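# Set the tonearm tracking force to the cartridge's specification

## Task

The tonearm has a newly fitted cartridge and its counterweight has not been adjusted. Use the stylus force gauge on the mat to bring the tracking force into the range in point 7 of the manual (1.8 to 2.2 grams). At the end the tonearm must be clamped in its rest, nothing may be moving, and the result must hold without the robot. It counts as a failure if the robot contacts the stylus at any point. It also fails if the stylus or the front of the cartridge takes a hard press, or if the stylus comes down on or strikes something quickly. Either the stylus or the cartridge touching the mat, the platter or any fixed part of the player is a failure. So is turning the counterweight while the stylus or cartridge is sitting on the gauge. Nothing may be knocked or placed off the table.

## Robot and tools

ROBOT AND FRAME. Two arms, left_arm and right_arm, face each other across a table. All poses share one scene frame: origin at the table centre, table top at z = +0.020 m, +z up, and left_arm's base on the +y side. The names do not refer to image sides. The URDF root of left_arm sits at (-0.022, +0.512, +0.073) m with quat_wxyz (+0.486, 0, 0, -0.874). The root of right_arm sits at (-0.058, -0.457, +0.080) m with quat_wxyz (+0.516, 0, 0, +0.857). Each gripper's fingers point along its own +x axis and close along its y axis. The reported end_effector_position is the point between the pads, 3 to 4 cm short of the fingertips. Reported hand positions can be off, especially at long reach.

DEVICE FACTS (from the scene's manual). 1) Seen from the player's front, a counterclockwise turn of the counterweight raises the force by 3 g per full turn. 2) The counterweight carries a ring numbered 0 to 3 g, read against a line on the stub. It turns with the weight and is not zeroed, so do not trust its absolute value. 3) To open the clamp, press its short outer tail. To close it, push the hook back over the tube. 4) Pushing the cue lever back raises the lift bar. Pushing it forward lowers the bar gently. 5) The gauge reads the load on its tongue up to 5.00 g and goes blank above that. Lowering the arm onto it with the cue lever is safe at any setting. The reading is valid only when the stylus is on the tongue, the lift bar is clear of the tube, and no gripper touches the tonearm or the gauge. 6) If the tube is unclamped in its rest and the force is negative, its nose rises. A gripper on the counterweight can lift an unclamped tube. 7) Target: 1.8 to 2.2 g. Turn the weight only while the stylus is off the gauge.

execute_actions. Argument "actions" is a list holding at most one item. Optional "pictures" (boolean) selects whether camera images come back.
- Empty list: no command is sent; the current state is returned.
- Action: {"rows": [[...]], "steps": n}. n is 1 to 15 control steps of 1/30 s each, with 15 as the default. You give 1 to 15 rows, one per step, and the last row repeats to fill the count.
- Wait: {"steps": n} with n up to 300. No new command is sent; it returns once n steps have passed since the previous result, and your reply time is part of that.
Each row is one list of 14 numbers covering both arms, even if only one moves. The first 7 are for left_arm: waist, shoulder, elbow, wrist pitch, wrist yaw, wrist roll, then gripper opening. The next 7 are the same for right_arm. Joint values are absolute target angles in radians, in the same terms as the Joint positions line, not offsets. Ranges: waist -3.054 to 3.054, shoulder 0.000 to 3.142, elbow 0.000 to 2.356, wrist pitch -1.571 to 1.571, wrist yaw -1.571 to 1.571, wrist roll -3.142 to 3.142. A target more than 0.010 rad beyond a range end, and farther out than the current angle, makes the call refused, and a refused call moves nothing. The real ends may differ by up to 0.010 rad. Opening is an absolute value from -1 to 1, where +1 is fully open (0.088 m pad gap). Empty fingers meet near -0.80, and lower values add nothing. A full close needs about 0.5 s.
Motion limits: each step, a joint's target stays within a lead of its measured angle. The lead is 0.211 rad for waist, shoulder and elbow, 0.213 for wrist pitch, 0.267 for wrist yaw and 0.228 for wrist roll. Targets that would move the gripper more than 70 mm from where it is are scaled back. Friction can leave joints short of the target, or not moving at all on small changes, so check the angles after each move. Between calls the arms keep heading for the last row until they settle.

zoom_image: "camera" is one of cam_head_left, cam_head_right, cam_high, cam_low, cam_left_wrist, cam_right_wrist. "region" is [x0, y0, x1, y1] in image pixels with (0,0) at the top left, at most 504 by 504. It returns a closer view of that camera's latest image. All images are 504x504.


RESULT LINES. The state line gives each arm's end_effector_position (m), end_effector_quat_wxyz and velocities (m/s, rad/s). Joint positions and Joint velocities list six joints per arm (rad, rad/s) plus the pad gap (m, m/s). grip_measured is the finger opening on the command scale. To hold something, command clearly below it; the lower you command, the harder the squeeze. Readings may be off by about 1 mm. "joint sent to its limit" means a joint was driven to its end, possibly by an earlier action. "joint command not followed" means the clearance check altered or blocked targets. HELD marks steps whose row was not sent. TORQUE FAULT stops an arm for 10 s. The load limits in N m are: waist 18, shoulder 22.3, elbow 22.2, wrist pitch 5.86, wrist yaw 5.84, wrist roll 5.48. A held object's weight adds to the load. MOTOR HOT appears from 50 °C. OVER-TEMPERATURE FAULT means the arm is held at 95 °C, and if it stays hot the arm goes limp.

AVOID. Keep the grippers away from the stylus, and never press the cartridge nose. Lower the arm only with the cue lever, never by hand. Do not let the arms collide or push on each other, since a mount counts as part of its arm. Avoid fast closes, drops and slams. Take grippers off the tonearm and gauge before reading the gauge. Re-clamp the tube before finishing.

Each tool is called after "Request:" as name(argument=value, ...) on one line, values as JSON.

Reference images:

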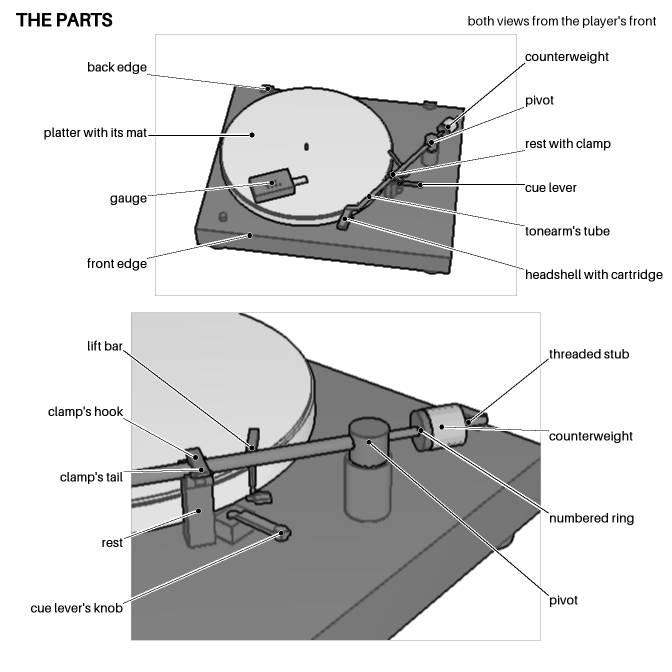

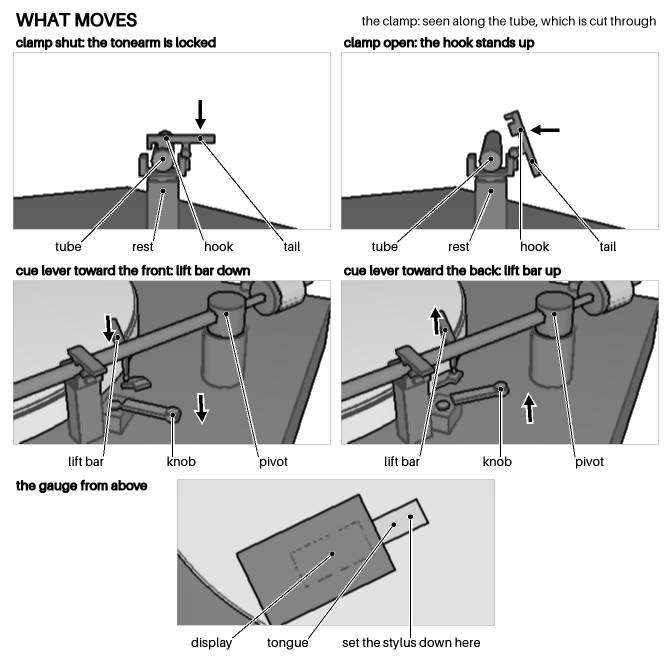

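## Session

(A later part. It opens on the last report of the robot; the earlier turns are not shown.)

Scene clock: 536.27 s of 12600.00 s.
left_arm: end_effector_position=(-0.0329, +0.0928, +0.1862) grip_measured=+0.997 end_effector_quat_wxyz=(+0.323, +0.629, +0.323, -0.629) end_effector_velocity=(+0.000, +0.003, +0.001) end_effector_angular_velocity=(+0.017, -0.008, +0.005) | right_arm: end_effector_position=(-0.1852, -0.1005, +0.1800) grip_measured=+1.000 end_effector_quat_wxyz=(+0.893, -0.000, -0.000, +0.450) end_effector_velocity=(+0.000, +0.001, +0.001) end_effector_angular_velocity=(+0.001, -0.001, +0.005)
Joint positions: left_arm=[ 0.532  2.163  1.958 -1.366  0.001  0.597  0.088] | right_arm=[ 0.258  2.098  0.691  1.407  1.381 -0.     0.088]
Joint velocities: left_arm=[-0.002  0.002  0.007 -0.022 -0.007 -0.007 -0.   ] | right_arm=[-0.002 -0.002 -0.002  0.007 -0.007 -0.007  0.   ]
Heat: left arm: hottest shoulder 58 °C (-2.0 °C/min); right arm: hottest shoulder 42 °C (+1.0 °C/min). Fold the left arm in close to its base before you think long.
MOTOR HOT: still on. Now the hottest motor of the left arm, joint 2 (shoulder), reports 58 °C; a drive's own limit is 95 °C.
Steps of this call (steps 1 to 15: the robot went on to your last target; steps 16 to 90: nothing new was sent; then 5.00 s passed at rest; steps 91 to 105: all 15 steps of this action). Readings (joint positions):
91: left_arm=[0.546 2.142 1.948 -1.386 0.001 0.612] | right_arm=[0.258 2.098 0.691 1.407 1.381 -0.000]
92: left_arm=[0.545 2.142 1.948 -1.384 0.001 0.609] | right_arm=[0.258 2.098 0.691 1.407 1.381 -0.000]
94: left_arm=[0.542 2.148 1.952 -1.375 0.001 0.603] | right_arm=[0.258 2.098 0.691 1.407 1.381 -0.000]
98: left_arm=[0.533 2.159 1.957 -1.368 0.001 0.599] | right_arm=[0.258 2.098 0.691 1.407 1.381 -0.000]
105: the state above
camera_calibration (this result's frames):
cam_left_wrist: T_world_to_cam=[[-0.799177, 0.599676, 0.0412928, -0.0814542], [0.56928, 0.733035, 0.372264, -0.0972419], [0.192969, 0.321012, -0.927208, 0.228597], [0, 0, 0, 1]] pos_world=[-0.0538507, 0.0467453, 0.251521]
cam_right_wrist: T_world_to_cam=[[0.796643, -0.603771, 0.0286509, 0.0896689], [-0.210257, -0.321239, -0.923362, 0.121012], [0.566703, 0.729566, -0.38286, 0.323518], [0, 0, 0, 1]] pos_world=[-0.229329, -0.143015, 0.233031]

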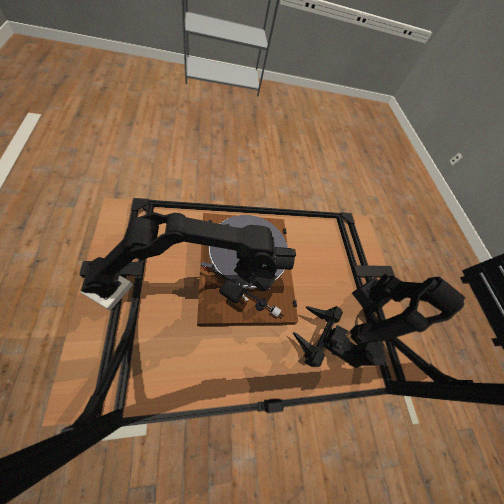

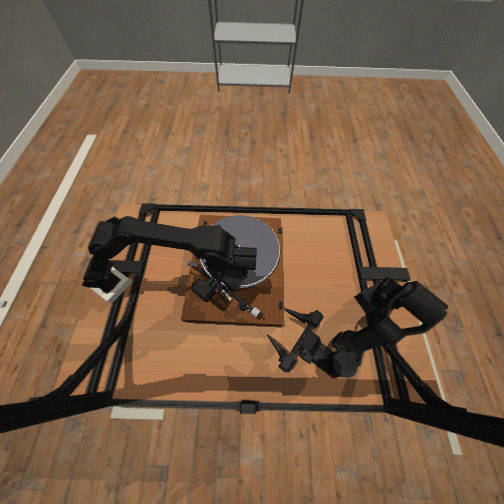

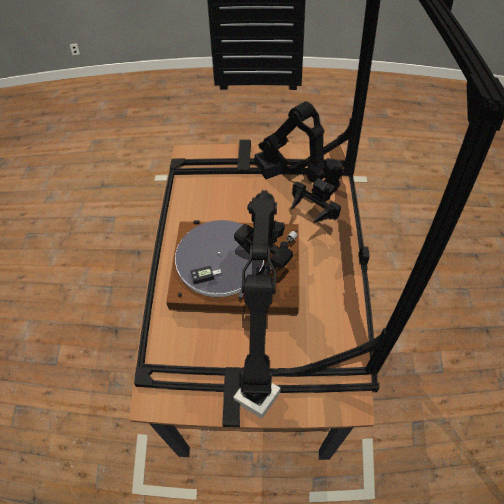

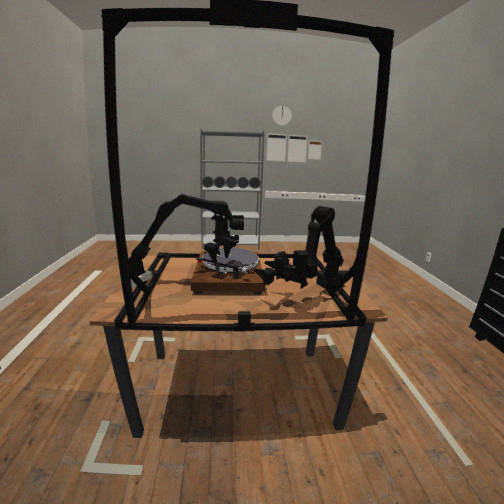

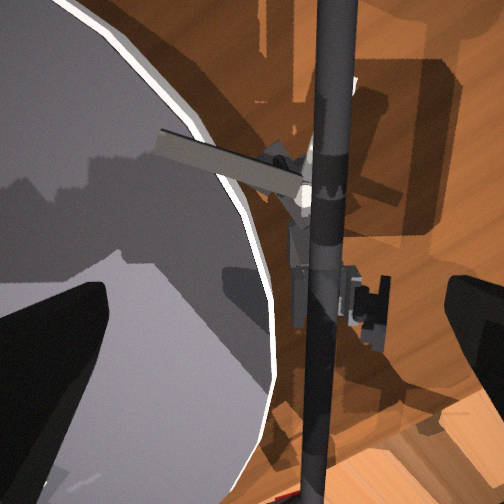

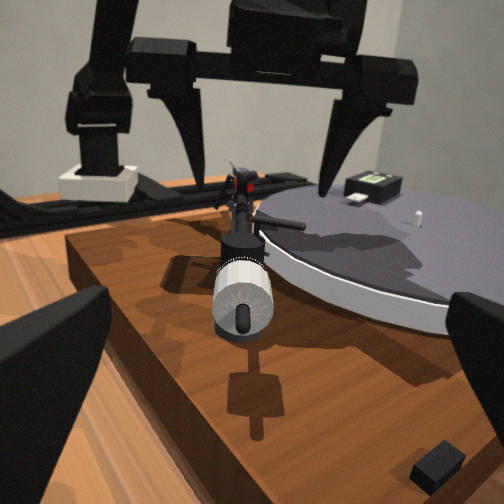

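Request:
execute_actions(actions=[{"rows":[[0.53,2.172,1.97,-1.364,0,0.593,0.9,0.258,2.099,0.691,1.408,1.38,0,1],[0.53,2.172,1.97,-1.364,0,0.593,0.82,0.258,2.099,0.691,1.408,1.38,0,1],[0.53,2.172,1.97,-1.364,0,0.593,0.74,0.258,2.099,0.691,1.408,1.38,0,1],[0.53,2.172,1.97,-1.364,0,0.593,0.66,0.258,2.099,0.691,1.408,1.38,0,1],[0.53,2.172,1.97,-1.364,0,0.593,0.6,0.258,2.099,0.691,1.408,1.38,0,1],[0.53,2.172,1.97,-1.364,0,0.593,0.55,0.258,2.099,0.691,1.408,1.38,0,1],[0.53,2.172,1.97,-1.364,0,0.593,0.5,0.258,2.099,0.691,1.408,1.38,0,1],[0.53,2.172,1.97,-1.364,0,0.593,0.46,0.258,2.099,0.691,1.408,1.38,0,1],[0.53,2.172,1.97,-1.364,0,0.593,0.42,0.258,2.099,0.691,1.408,1.38,0,1],[0.53,2.172,1.97,-1.364,0,0.593,0.38,0.258,2.099,0.691,1.408,1.38,0,1],[0.53,2.172,1.97,-1.364,0,0.593,0.34,0.258,2.099,0.691,1.408,1.38,0,1],[0.53,2.172,1.97,-1.364,0,0.593,0.3,0.258,2.099,0.691,1.408,1.38,0,1],[0.53,2.172,1.97,-1.364,0,0.593,0.26,0.258,2.099,0.691,1.408,1.38,0,1],[0.53,2.172,1.97,-1.364,0,0.593,0.22,0.258,2.099,0.691,1.408,1.38,0,1]],"steps":15}], pictures=false)

Request:
execute_actions(actions=[{"steps":15}])

Request:
zoom_image(camera="cam_right_wrist", region=[170,130,290,250])

Scene clock: 545.90 s of 12600.00 s.
left_arm: end_effector_position=(-0.0346, +0.0935, +0.1863) grip_measured=+0.288 end_effector_quat_wxyz=(+0.320, +0.628, +0.324, -0.630) end_effector_velocity=(-0.016, +0.009, +0.000) end_effector_angular_velocity=(+0.037, -0.008, -0.005) | right_arm: end_effector_position=(-0.1851, -0.1006, +0.1799) grip_measured=+1.000 end_effector_quat_wxyz=(+0.893, -0.000, -0.000, +0.450) end_effector_velocity=(+0.002, -0.001, -0.000) end_effector_angular_velocity=(-0.018, -0.023, -0.010)
Joint positions: left_arm=[ 0.529  2.164  1.959 -1.37   0.006  0.597  0.053] | right_arm=[ 0.258  2.098  0.69   1.408  1.381 -0.     0.088]
Joint velocities: left_arm=[-0.042 -0.002 -0.002 -0.037 -0.007 -0.037 -0.039] | right_arm=[-0.002 -0.002 -0.002 -0.007  0.007 -0.022  0.   ]
Heat: left arm: hottest shoulder 58 °C (-3.0 °C/min); right arm: hottest shoulder 42 °C (+1.0 °C/min). Fold the left arm in close to its base before you think long.
MOTOR HOT: still on. Now the hottest motor of the left arm, joint 2 (shoulder), reports 58 °C; a drive's own limit is 95 °C.
Steps of this call (steps 1 to 15: the robot went on to your last target; steps 16 to 90: nothing new was sent; then 6.13 s passed at rest; steps 91 to 105: all 15 steps of this action). Readings (joint positions):
91: left_arm=[0.532 2.164 1.959 -1.366 0.001 0.597] | right_arm=[0.258 2.098 0.690 1.408 1.381 -0.000]
92: left_arm=[0.532 2.164 1.959 -1.366 0.001 0.597] | right_arm=[0.258 2.098 0.690 1.408 1.381 -0.000]
94: left_arm=[0.532 2.164 1.959 -1.366 0.001 0.597] | right_arm=[0.258 2.098 0.690 1.408 1.381 -0.000]
98: left_arm=[0.532 2.164 1.959 -1.366 0.001 0.597] | right_arm=[0.258 2.098 0.690 1.408 1.381 -0.000]
105: the state above

Scene clock: 546.40 s of 12600.00 s.
left_arm: end_effector_position=(-0.0360, +0.0942, +0.1863) grip_measured=+0.223 end_effector_quat_wxyz=(+0.318, +0.630, +0.324, -0.630) end_effector_velocity=(+0.000, +0.005, +0.002) end_effector_angular_velocity=(+0.017, -0.008, +0.005) | right_arm: end_effector_position=(-0.1851, -0.1006, +0.1799) grip_measured=+1.000 end_effector_quat_wxyz=(+0.893, -0.000, -0.000, +0.450) end_effector_velocity=(-0.001, +0.002, -0.000) end_effector_angular_velocity=(-0.010, -0.011, +0.020)
Joint positions: left_arm=[ 0.526  2.164  1.959 -1.373  0.005  0.597  0.05 ] | right_arm=[ 0.258  2.098  0.69   1.408  1.381 -0.     0.088]
Joint velocities: left_arm=[-0.002 -0.007 -0.002 -0.022 -0.007 -0.007 -0.   ] | right_arm=[-0.002 -0.002 -0.002 -0.007 -0.022 -0.007  0.   ]
Heat: left arm: hottest shoulder 58 °C (-3.0 °C/min); right arm: hottest shoulder 42 °C (+1.0 °C/min). Fold the left arm in close to its base before you think long.
MOTOR HOT: still on. Now the hottest motor of the left arm, joint 2 (shoulder), reports 58 °C; a drive's own limit is 95 °C.
Steps of this call (steps 1 to 15: the robot went on to your last target). Readings (joint positions):
1: left_arm=[0.528 2.164 1.959 -1.371 0.005 0.597] | right_arm=[0.258 2.098 0.690 1.408 1.381 -0.000]
2: left_arm=[0.527 2.164 1.959 -1.371 0.005 0.597] | right_arm=[0.258 2.098 0.690 1.408 1.381 -0.000]
4: left_arm=[0.527 2.164 1.959 -1.372 0.005 0.597] | right_arm=[0.258 2.098 0.690 1.408 1.381 -0.000]
8: left_arm=[0.526 2.164 1.959 -1.373 0.005 0.597] | right_arm=[0.258 2.098 0.690 1.408 1.381 -0.000]
15: the state above
All arms were judged still, so your last target was given up. Only a new action makes them travel on or press farther. Fingers that are still opening or closing keep moving.
camera_calibration (this result's frames):
cam_left_wrist: T_world_to_cam=[[-0.795332, 0.604233, 0.0484665, -0.0864546], [0.575224, 0.727086, 0.374783, -0.0962062], [0.191217, 0.325956, -0.925845, 0.228009], [0, 0, 0, 1]] pos_world=[-0.0570192, 0.0478681, 0.251347]
cam_right_wrist: T_world_to_cam=[[0.796643, -0.603771, 0.0286509, 0.0895829], [-0.210257, -0.321239, -0.923362, 0.120968], [0.566703, 0.729566, -0.38286, 0.323517], [0, 0, 0, 1]] pos_world=[-0.229269, -0.14308, 0.232993]

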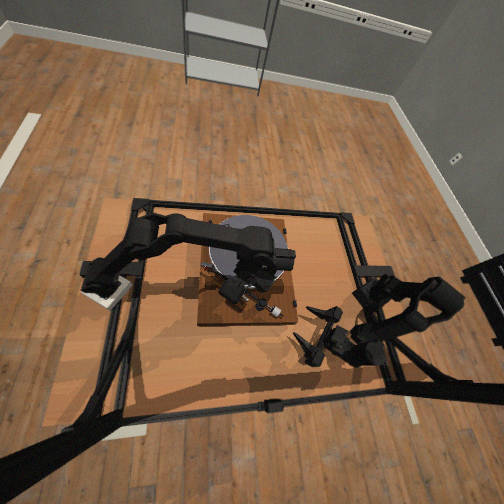

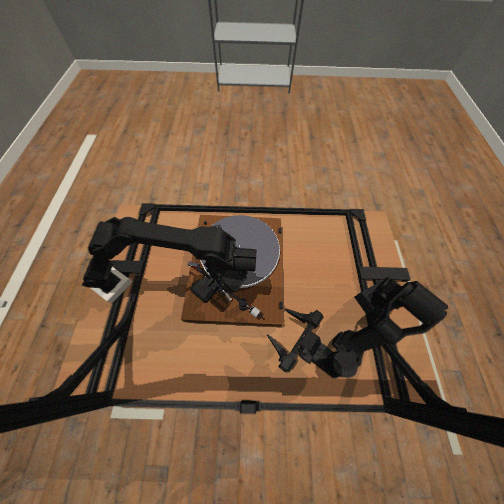

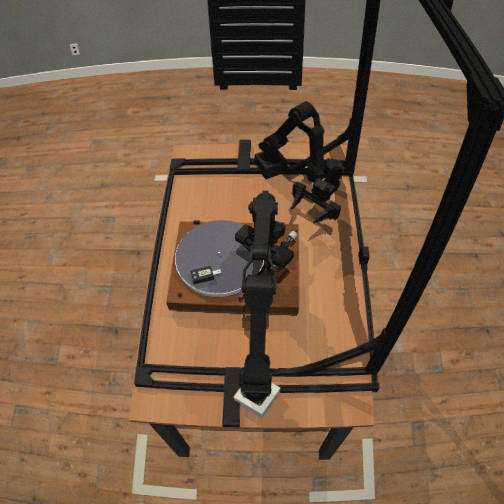

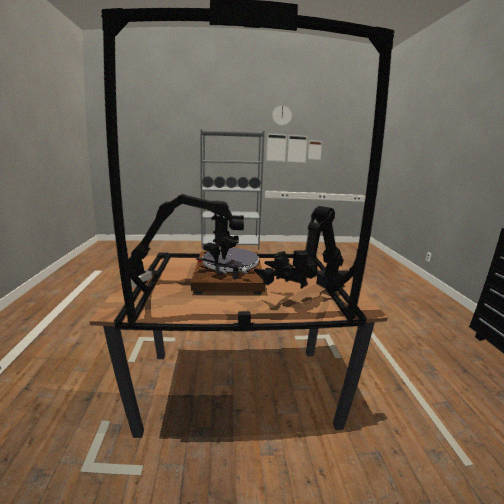

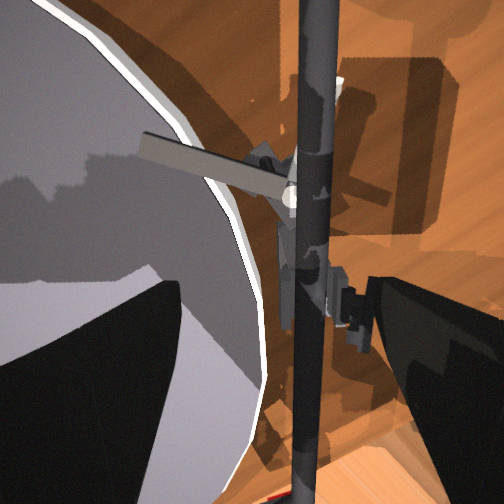

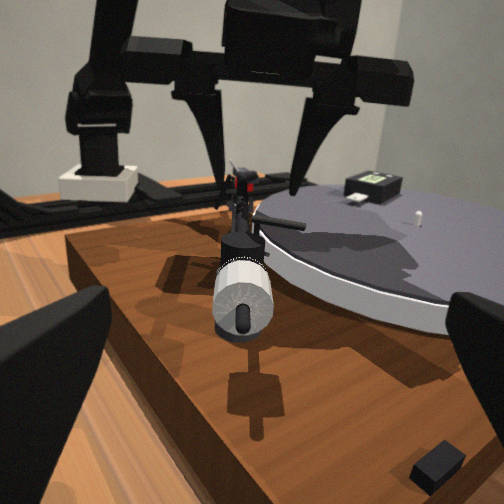

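Region (170, 130, 290, 250) of cam_right_wrist's 504x504 image, scaled by 4.200, with more detail than that image has.

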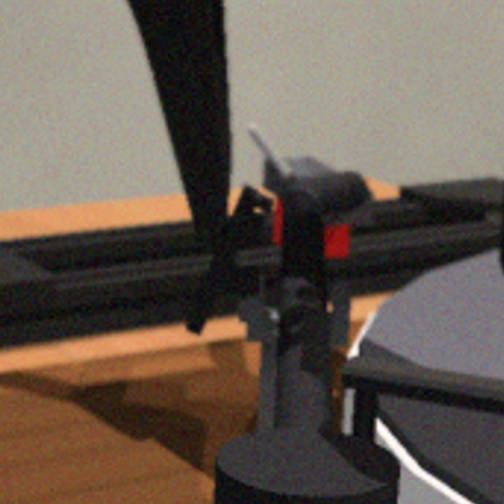

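Request:
execute_actions(actions=[{"rows":[[0.533,2.172,1.97,-1.364,0,0.593,0.5,0.258,2.099,0.691,1.408,1.38,0,1],[0.533,2.172,1.97,-1.364,0,0.593,0.5,0.258,2.099,0.691,1.408,1.38,0,1],[0.533,2.172,1.97,-1.364,0,0.593,0.5,0.258,2.099,0.691,1.408,1.38,0,1],[0.533,2.172,1.97,-1.364,0,0.593,0.5,0.258,2.099,0.691,1.408,1.38,0,1],[0.533,2.172,1.97,-1.364,0,0.593,0.5,0.258,2.099,0.691,1.408,1.38,0,1],[0.533,2.174,1.996,-1.388,0,0.593,0.5,0.258,2.099,0.691,1.408,1.38,0,1]],"steps":15}], pictures=false)

Request:
execute_actions(actions=[{"rows":[[0.533,2.174,1.996,-1.388,0,0.593,0.46,0.258,2.099,0.691,1.408,1.38,0,1],[0.533,2.174,1.996,-1.388,0,0.593,0.42,0.258,2.099,0.691,1.408,1.38,0,1],[0.533,2.174,1.996,-1.388,0,0.593,0.39,0.258,2.099,0.691,1.408,1.38,0,1],[0.533,2.174,1.996,-1.388,0,0.593,0.36,0.258,2.099,0.691,1.408,1.38,0,1],[0.533,2.174,1.996,-1.388,0,0.593,0.33,0.258,2.099,0.691,1.408,1.38,0,1],[0.533,2.174,1.996,-1.388,0,0.593,0.30,0.258,2.099,0.691,1.408,1.38,0,1],[0.533,2.174,1.996,-1.388,0,0.593,0.27,0.258,2.099,0.691,1.408,1.38,0,1],[0.533,2.174,1.996,-1.388,0,0.593,0.24,0.258,2.099,0.691,1.408,1.38,0,1],[0.533,2.174,1.996,-1.388,0,0.593,0.21,0.258,2.099,0.691,1.408,1.38,0,1],[0.533,2.174,1.996,-1.388,0,0.593,0.18,0.258,2.099,0.691,1.408,1.38,0,1]],"steps":15}])

Request:
zoom_image(camera="cam_right_wrist", region=[170,130,290,250])

Scene clock: 554.47 s of 12600.00 s.
left_arm: end_effector_position=(-0.0337, +0.0917, +0.1914) grip_measured=+0.499 end_effector_quat_wxyz=(+0.323, +0.628, +0.322, -0.630) end_effector_velocity=(+0.002, +0.004, +0.002) end_effector_angular_velocity=(+0.017, -0.022, +0.005) | right_arm: end_effector_position=(-0.1851, -0.1006, +0.1799) grip_measured=+1.000 end_effector_quat_wxyz=(+0.893, -0.000, -0.000, +0.450) end_effector_velocity=(+0.001, -0.000, -0.001) end_effector_angular_velocity=(-0.013, -0.014, +0.005)
Joint positions: left_arm=[ 0.53   2.167  1.984 -1.386  0.002  0.597  0.063] | right_arm=[ 0.258  2.098  0.69   1.408  1.381 -0.     0.088]
Joint velocities: left_arm=[-0.002 -0.002  0.002 -0.022 -0.022 -0.007  0.001] | right_arm=[-0.002 -0.002 -0.007 -0.007 -0.007 -0.007  0.   ]
Heat: left arm: hottest shoulder 59 °C (-1.0 °C/min); right arm: hottest shoulder 42 °C (+1.0 °C/min). Fold the left arm in close to its base before you think long.
MOTOR HOT: still on. Now the hottest motor of the left arm, joint 2 (shoulder), reports 59 °C; a drive's own limit is 95 °C.
Steps of this call (steps 1 to 90: nothing new was sent; then 4.57 s passed at rest; steps 91 to 105: all 15 steps of this action). Readings (joint positions):
91: left_arm=[0.526 2.164 1.959 -1.370 0.004 0.597] | right_arm=[0.258 2.098 0.690 1.408 1.381 -0.000]
92: left_arm=[0.527 2.164 1.959 -1.364 0.002 0.597] | right_arm=[0.258 2.098 0.690 1.408 1.381 -0.000]
94: left_arm=[0.529 2.164 1.960 -1.363 0.002 0.597] | right_arm=[0.258 2.098 0.690 1.408 1.381 -0.000]
98: left_arm=[0.530 2.167 1.974 -1.378 0.002 0.597] | right_arm=[0.258 2.098 0.690 1.408 1.381 -0.000]
105: the state above

Scene clock: 554.97 s of 12600.00 s.
left_arm: end_effector_position=(-0.0353, +0.0925, +0.1916) grip_measured=+0.192 end_effector_quat_wxyz=(+0.321, +0.628, +0.324, -0.631) end_effector_velocity=(-0.002, +0.001, +0.002) end_effector_angular_velocity=(+0.003, +0.007, +0.005) | right_arm: end_effector_position=(-0.1851, -0.1006, +0.1799) grip_measured=+1.000 end_effector_quat_wxyz=(+0.893, -0.000, -0.000, +0.450) end_effector_velocity=(+0.000, +0.002, -0.000) end_effector_angular_velocity=(-0.010, -0.011, +0.015)
Joint positions: left_arm=[ 0.528  2.167  1.985 -1.39   0.006  0.597  0.048] | right_arm=[ 0.258  2.098  0.69   1.408  1.381 -0.     0.088]
Joint velocities: left_arm=[-0.002 -0.002  0.002 -0.007  0.007 -0.007 -0.006] | right_arm=[-0.007 -0.002 -0.002 -0.007 -0.022 -0.007  0.   ]
Heat: left arm: hottest shoulder 59 °C (+0.0 °C/min); right arm: hottest shoulder 42 °C (+1.0 °C/min). Fold the left arm in close to its base before you think long.
MOTOR HOT: still on. Now the hottest motor of the left arm, joint 2 (shoulder), reports 59 °C; a drive's own limit is 95 °C.
Steps of this call (steps 1 to 15: all 15 steps of this action). Readings (joint positions):
1: left_arm=[0.530 2.167 1.984 -1.386 0.002 0.597] | right_arm=[0.258 2.098 0.690 1.408 1.381 -0.000]
2: left_arm=[0.530 2.167 1.984 -1.386 0.002 0.597] | right_arm=[0.258 2.098 0.690 1.408 1.381 -0.000]
4: left_arm=[0.530 2.167 1.985 -1.386 0.002 0.597] | right_arm=[0.258 2.098 0.690 1.408 1.381 -0.000]
8: left_arm=[0.530 2.167 1.985 -1.386 0.002 0.597] | right_arm=[0.258 2.098 0.690 1.408 1.381 -0.000]
15: the state above
camera_calibration (this result's frames):
cam_left_wrist: T_world_to_cam=[[-0.797114, 0.602068, 0.0460818, -0.0845211], [0.573483, 0.730957, 0.369889, -0.0968879], [0.189015, 0.321271, -0.927932, 0.234086], [0, 0, 0, 1]] pos_world=[-0.056055, 0.0465034, 0.256949]
cam_right_wrist: T_world_to_cam=[[0.796643, -0.603771, 0.0286509, 0.0895829], [-0.210257, -0.321239, -0.923362, 0.120968], [0.566703, 0.729566, -0.38286, 0.323517], [0, 0, 0, 1]] pos_world=[-0.229269, -0.14308, 0.232993]

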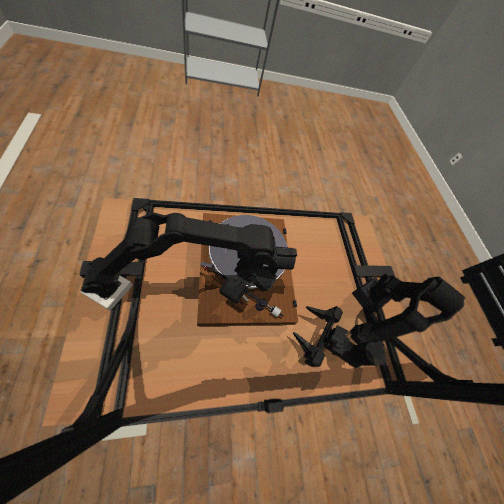

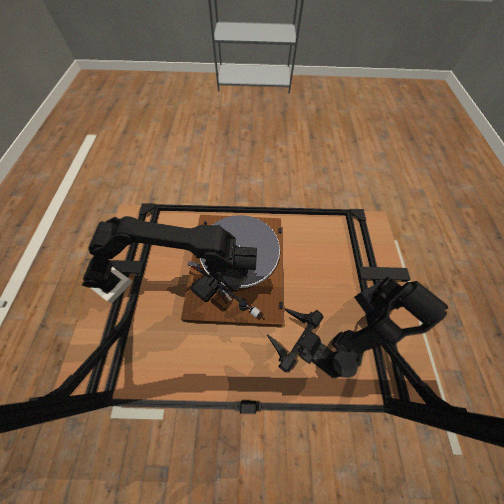

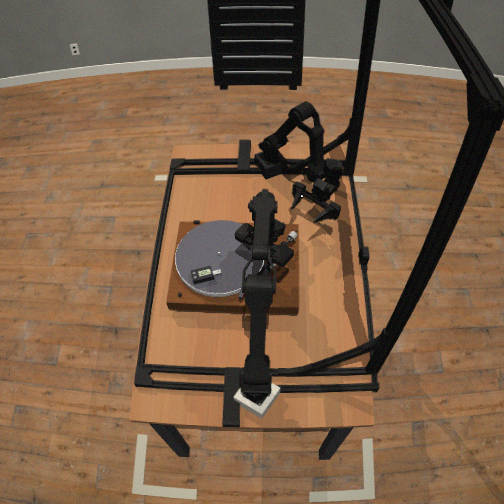

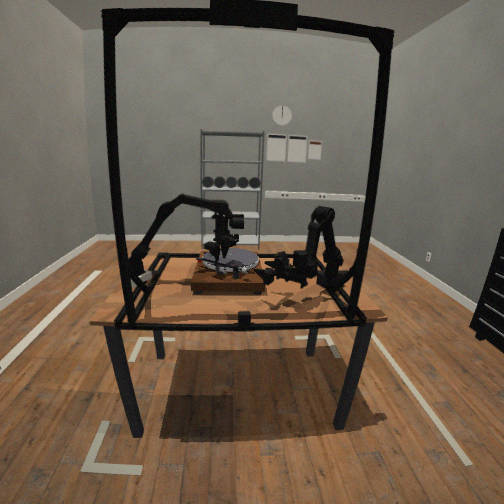

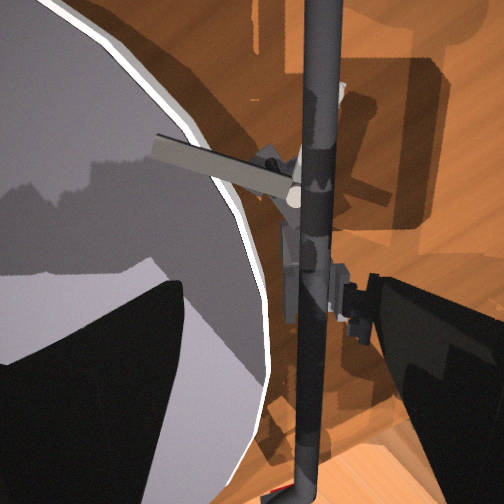

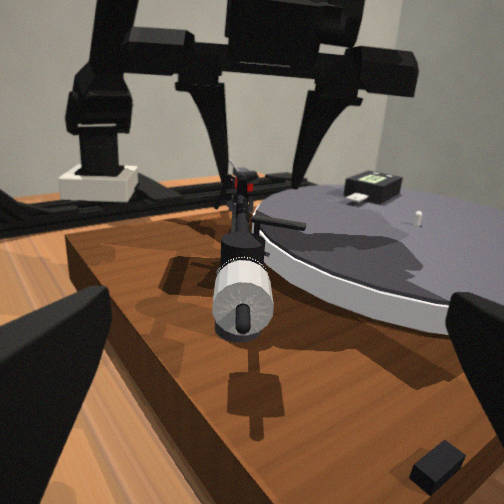

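Region (170, 130, 290, 250) of cam_right_wrist's 504x504 image, scaled by 4.200, with more detail than that image has.

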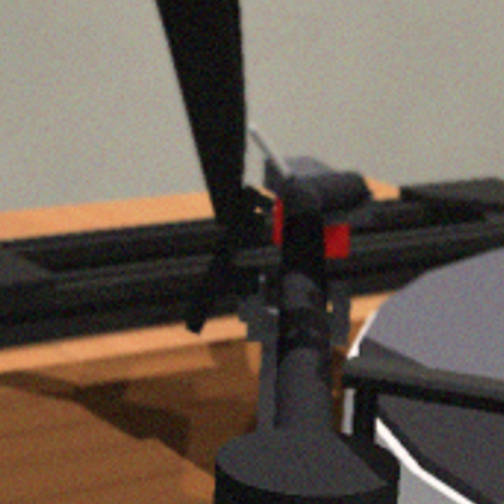

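Request:
execute_actions(actions=[{"rows":[[0.536,2.174,1.996,-1.388,0,0.593,0.16,0.258,2.099,0.691,1.408,1.38,0,1],[0.538,2.174,1.996,-1.388,0,0.593,0.14,0.258,2.099,0.691,1.408,1.38,0,1],[0.54,2.174,1.996,-1.388,0,0.593,0.12,0.258,2.099,0.691,1.408,1.38,0,1],[0.54,2.174,1.996,-1.388,0,0.593,0.10,0.258,2.099,0.691,1.408,1.38,0,1],[0.54,2.174,1.996,-1.388,0,0.593,0.08,0.258,2.099,0.691,1.408,1.38,0,1],[0.54,2.174,1.996,-1.388,0,0.593,0.06,0.258,2.099,0.691,1.408,1.38,0,1],[0.54,2.174,1.996,-1.388,0,0.593,0.04,0.258,2.099,0.691,1.408,1.38,0,1],[0.54,2.174,1.996,-1.388,0,0.593,0.02,0.258,2.099,0.691,1.408,1.38,0,1],[0.54,2.174,1.996,-1.388,0,0.593,0.0,0.258,2.099,0.691,1.408,1.38,0,1]],"steps":15}])

Request:
zoom_image(camera="cam_right_wrist", region=[170,130,290,250])

Scene clock: 560.43 s of 12600.00 s.
left_arm: end_effector_position=(-0.0333, +0.0916, +0.1917) grip_measured=+0.005 end_effector_quat_wxyz=(+0.323, +0.627, +0.323, -0.630) end_effector_velocity=(+0.008, +0.002, +0.000) end_effector_angular_velocity=(+0.007, -0.007, +0.024) | right_arm: end_effector_position=(-0.1852, -0.1005, +0.1800) grip_measured=+1.000 end_effector_quat_wxyz=(+0.893, -0.000, -0.000, +0.450) end_effector_velocity=(+0.002, +0.001, -0.000) end_effector_angular_velocity=(-0.017, -0.017, +0.000)
Joint positions: left_arm=[ 0.532  2.167  1.986 -1.387  0.004  0.596  0.039] | right_arm=[ 0.258  2.098  0.691  1.408  1.381 -0.     0.088]
Joint velocities: left_arm=[ 0.017 -0.002 -0.002 -0.007 -0.007 -0.007 -0.003] | right_arm=[-0.007 -0.007 -0.002 -0.022 -0.007 -0.007  0.   ]
Heat: left arm: hottest shoulder 59 °C (+0.0 °C/min); right arm: hottest shoulder 42 °C (+0.0 °C/min). Fold the left arm in close to its base before you think long.
MOTOR HOT: still on. Now the hottest motor of the left arm, joint 2 (shoulder), reports 59 °C; a drive's own limit is 95 °C.
Steps of this call (steps 1 to 15: the robot went on to your last target; steps 16 to 90: nothing new was sent; then 1.97 s passed at rest; steps 91 to 105: all 15 steps of this action). Readings (joint positions):
91: left_arm=[0.528 2.167 1.985 -1.390 0.006 0.596] | right_arm=[0.258 2.098 0.691 1.408 1.381 -0.000]
92: left_arm=[0.528 2.167 1.985 -1.391 0.007 0.596] | right_arm=[0.258 2.098 0.691 1.408 1.381 -0.000]
94: left_arm=[0.528 2.167 1.985 -1.391 0.007 0.596] | right_arm=[0.258 2.098 0.691 1.408 1.381 -0.000]
98: left_arm=[0.529 2.167 1.985 -1.391 0.007 0.596] | right_arm=[0.258 2.098 0.691 1.408 1.381 -0.000]
105: the state above
camera_calibration (this result's frames):
cam_left_wrist: T_world_to_cam=[[-0.799731, 0.598871, 0.0422314, -0.0815221], [0.569596, 0.734645, 0.368587, -0.0976194], [0.189711, 0.318826, -0.928633, 0.234509], [0, 0, 0, 1]] pos_world=[-0.0540812, 0.0457693, 0.257197]
cam_right_wrist: T_world_to_cam=[[0.79665, -0.603779, 0.0282756, 0.089736], [-0.210496, -0.32098, -0.923398, 0.121034], [0.566604, 0.729673, -0.382802, 0.323514], [0, 0, 0, 1]] pos_world=[-0.229315, -0.143029, 0.233067]

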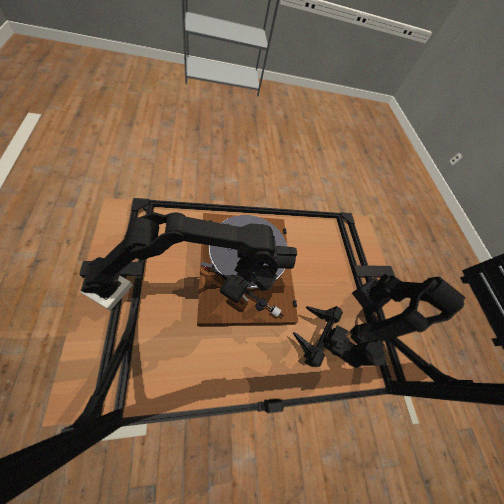

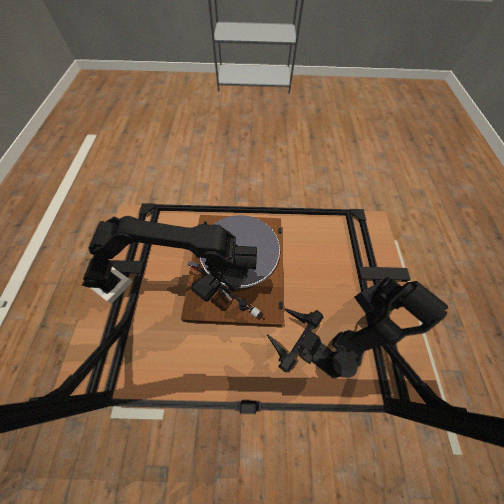

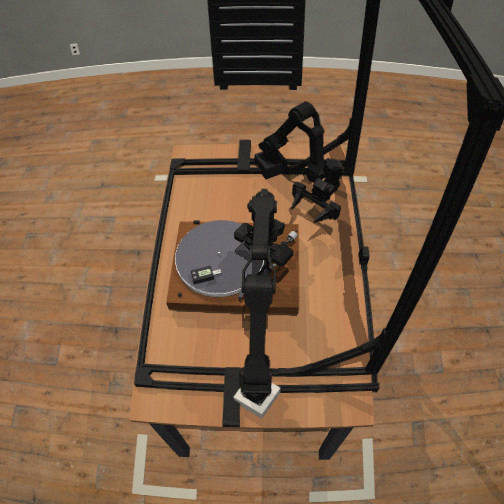

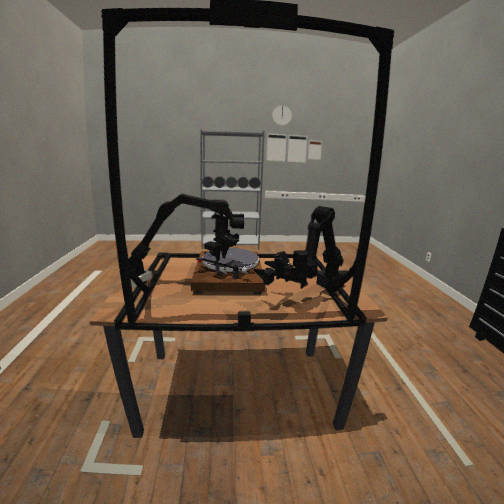

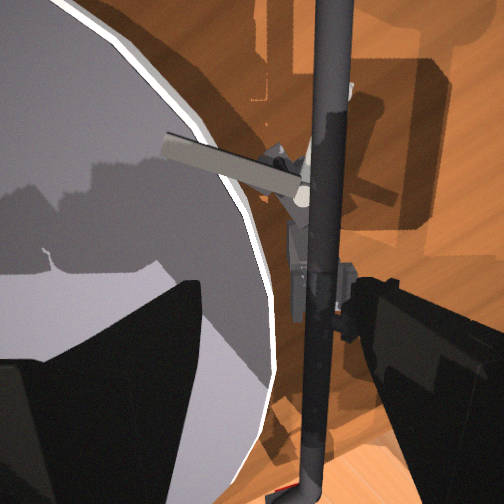

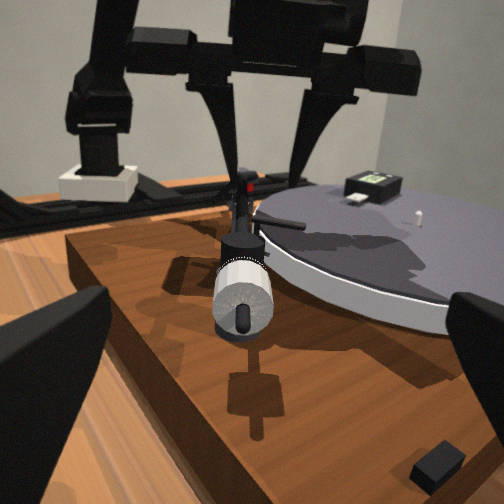

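Region (170, 130, 290, 250) of cam_right_wrist's 504x504 image, scaled by 4.200, with more detail than that image has.

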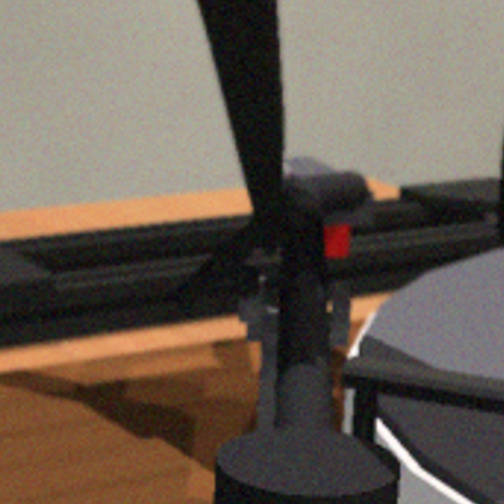

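Moving. Continue.

Request:
execute_actions(actions=[{"rows":[[0.534,2.174,1.996,-1.388,0,0.593,-0.03,0.258,2.099,0.691,1.408,1.38,0,1],[0.534,2.174,1.996,-1.388,0,0.593,-0.06,0.258,2.099,0.691,1.408,1.38,0,1],[0.534,2.174,1.996,-1.388,0,0.593,-0.09,0.258,2.099,0.691,1.408,1.38,0,1],[0.534,2.174,1.996,-1.388,0,0.593,-0.12,0.258,2.099,0.691,1.408,1.38,0,1],[0.534,2.174,1.996,-1.388,0,0.593,-0.15,0.258,2.099,0.691,1.408,1.38,0,1],[0.534,2.174,1.996,-1.388,0,0.593,-0.18,0.258,2.099,0.691,1.408,1.38,0,1],[0.534,2.174,1.996,-1.388,0,0.593,-0.21,0.258,2.099,0.691,1.408,1.38,0,1],[0.534,2.174,1.996,-1.388,0,0.593,-0.24,0.258,2.099,0.691,1.408,1.38,0,1]],"steps":15}])

Request:
zoom_image(camera="cam_right_wrist", region=[170,130,290,250])

Scene clock: 564.60 s of 12600.00 s.
left_arm: end_effector_position=(-0.0318, +0.0913, +0.1917) grip_measured=-0.235 end_effector_quat_wxyz=(+0.325, +0.627, +0.324, -0.629) end_effector_velocity=(+0.002, +0.003, -0.001) end_effector_angular_velocity=(+0.012, -0.022, +0.020) | right_arm: end_effector_position=(-0.1852, -0.1005, +0.1799) grip_measured=+1.000 end_effector_quat_wxyz=(+0.893, -0.000, -0.000, +0.450) end_effector_velocity=(-0.001, +0.002, -0.003) end_effector_angular_velocity=(-0.015, -0.012, +0.020)
Joint positions: left_arm=[ 0.535  2.168  1.986 -1.387  0.002  0.596  0.028] | right_arm=[ 0.258  2.099  0.691  1.408  1.381 -0.     0.088]
Joint velocities: left_arm=[-0.002 -0.002 -0.007 -0.007 -0.022 -0.022 -0.003] | right_arm=[-0.002  0.002 -0.002 -0.022 -0.022  0.007  0.   ]
Heat: left arm: hottest shoulder 59 °C (+1.0 °C/min); right arm: hottest shoulder 42 °C (+0.0 °C/min). Fold the left arm in close to its base before you think long.
MOTOR HOT: still on. Now the hottest motor of the left arm, joint 2 (shoulder), reports 59 °C; a drive's own limit is 95 °C.
Steps of this call (steps 1 to 15: the robot went on to your last target; steps 16 to 90: nothing new was sent; then 0.67 s passed at rest; steps 91 to 105: all 15 steps of this action). Readings (joint positions):
91: left_arm=[0.535 2.168 1.986 -1.386 0.003 0.596] | right_arm=[0.258 2.099 0.691 1.408 1.381 -0.000]
92: left_arm=[0.535 2.168 1.986 -1.386 0.003 0.596] | right_arm=[0.258 2.099 0.691 1.408 1.381 -0.000]
94: left_arm=[0.535 2.168 1.986 -1.386 0.002 0.596] | right_arm=[0.258 2.099 0.691 1.408 1.381 -0.000]
98: left_arm=[0.535 2.168 1.986 -1.387 0.002 0.596] | right_arm=[0.258 2.099 0.691 1.408 1.381 -0.000]
105: the state above
camera_calibration (this result's frames):
cam_left_wrist: T_world_to_cam=[[-0.801863, 0.596151, 0.040238, -0.0795337], [0.56637, 0.736895, 0.369067, -0.0986787], [0.190369, 0.318731, -0.928531, 0.234261], [0, 0, 0, 1]] pos_world=[-0.0524825, 0.0454636, 0.257138]
cam_right_wrist: T_world_to_cam=[[0.796643, -0.603771, 0.0286509, 0.08967], [-0.210257, -0.321239, -0.923362, 0.12093], [0.566703, 0.729566, -0.38286, 0.323484], [0, 0, 0, 1]] pos_world=[-0.229328, -0.143016, 0.232942]

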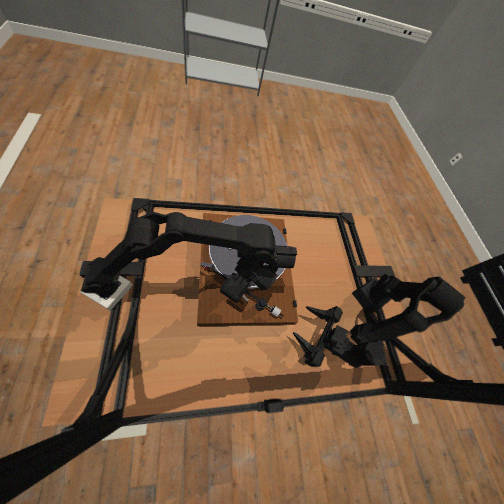

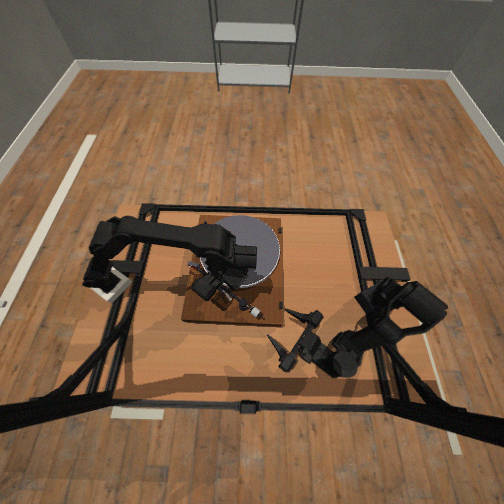

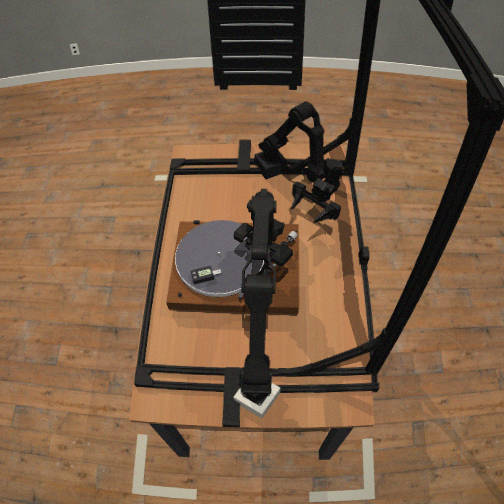

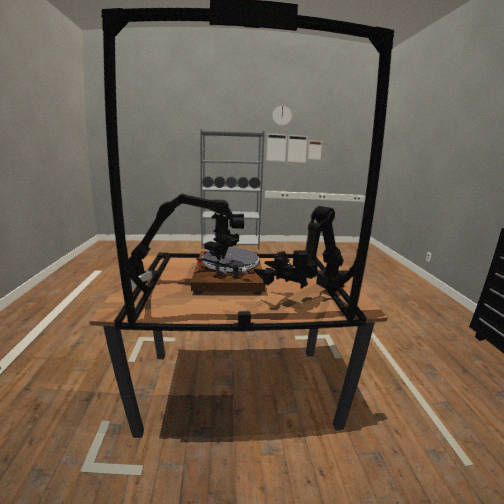

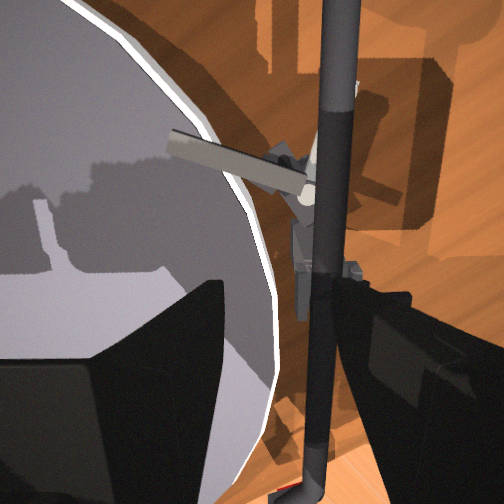

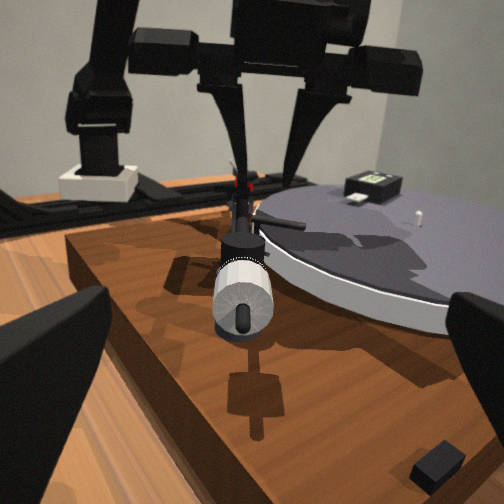

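Region (170, 130, 290, 250) of cam_right_wrist's 504x504 image, scaled by 4.200, with more detail than that image has.

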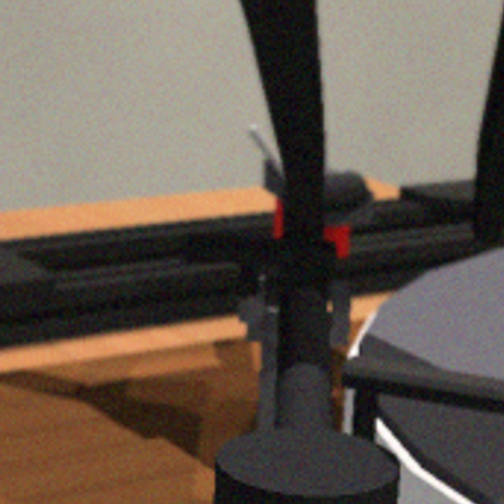

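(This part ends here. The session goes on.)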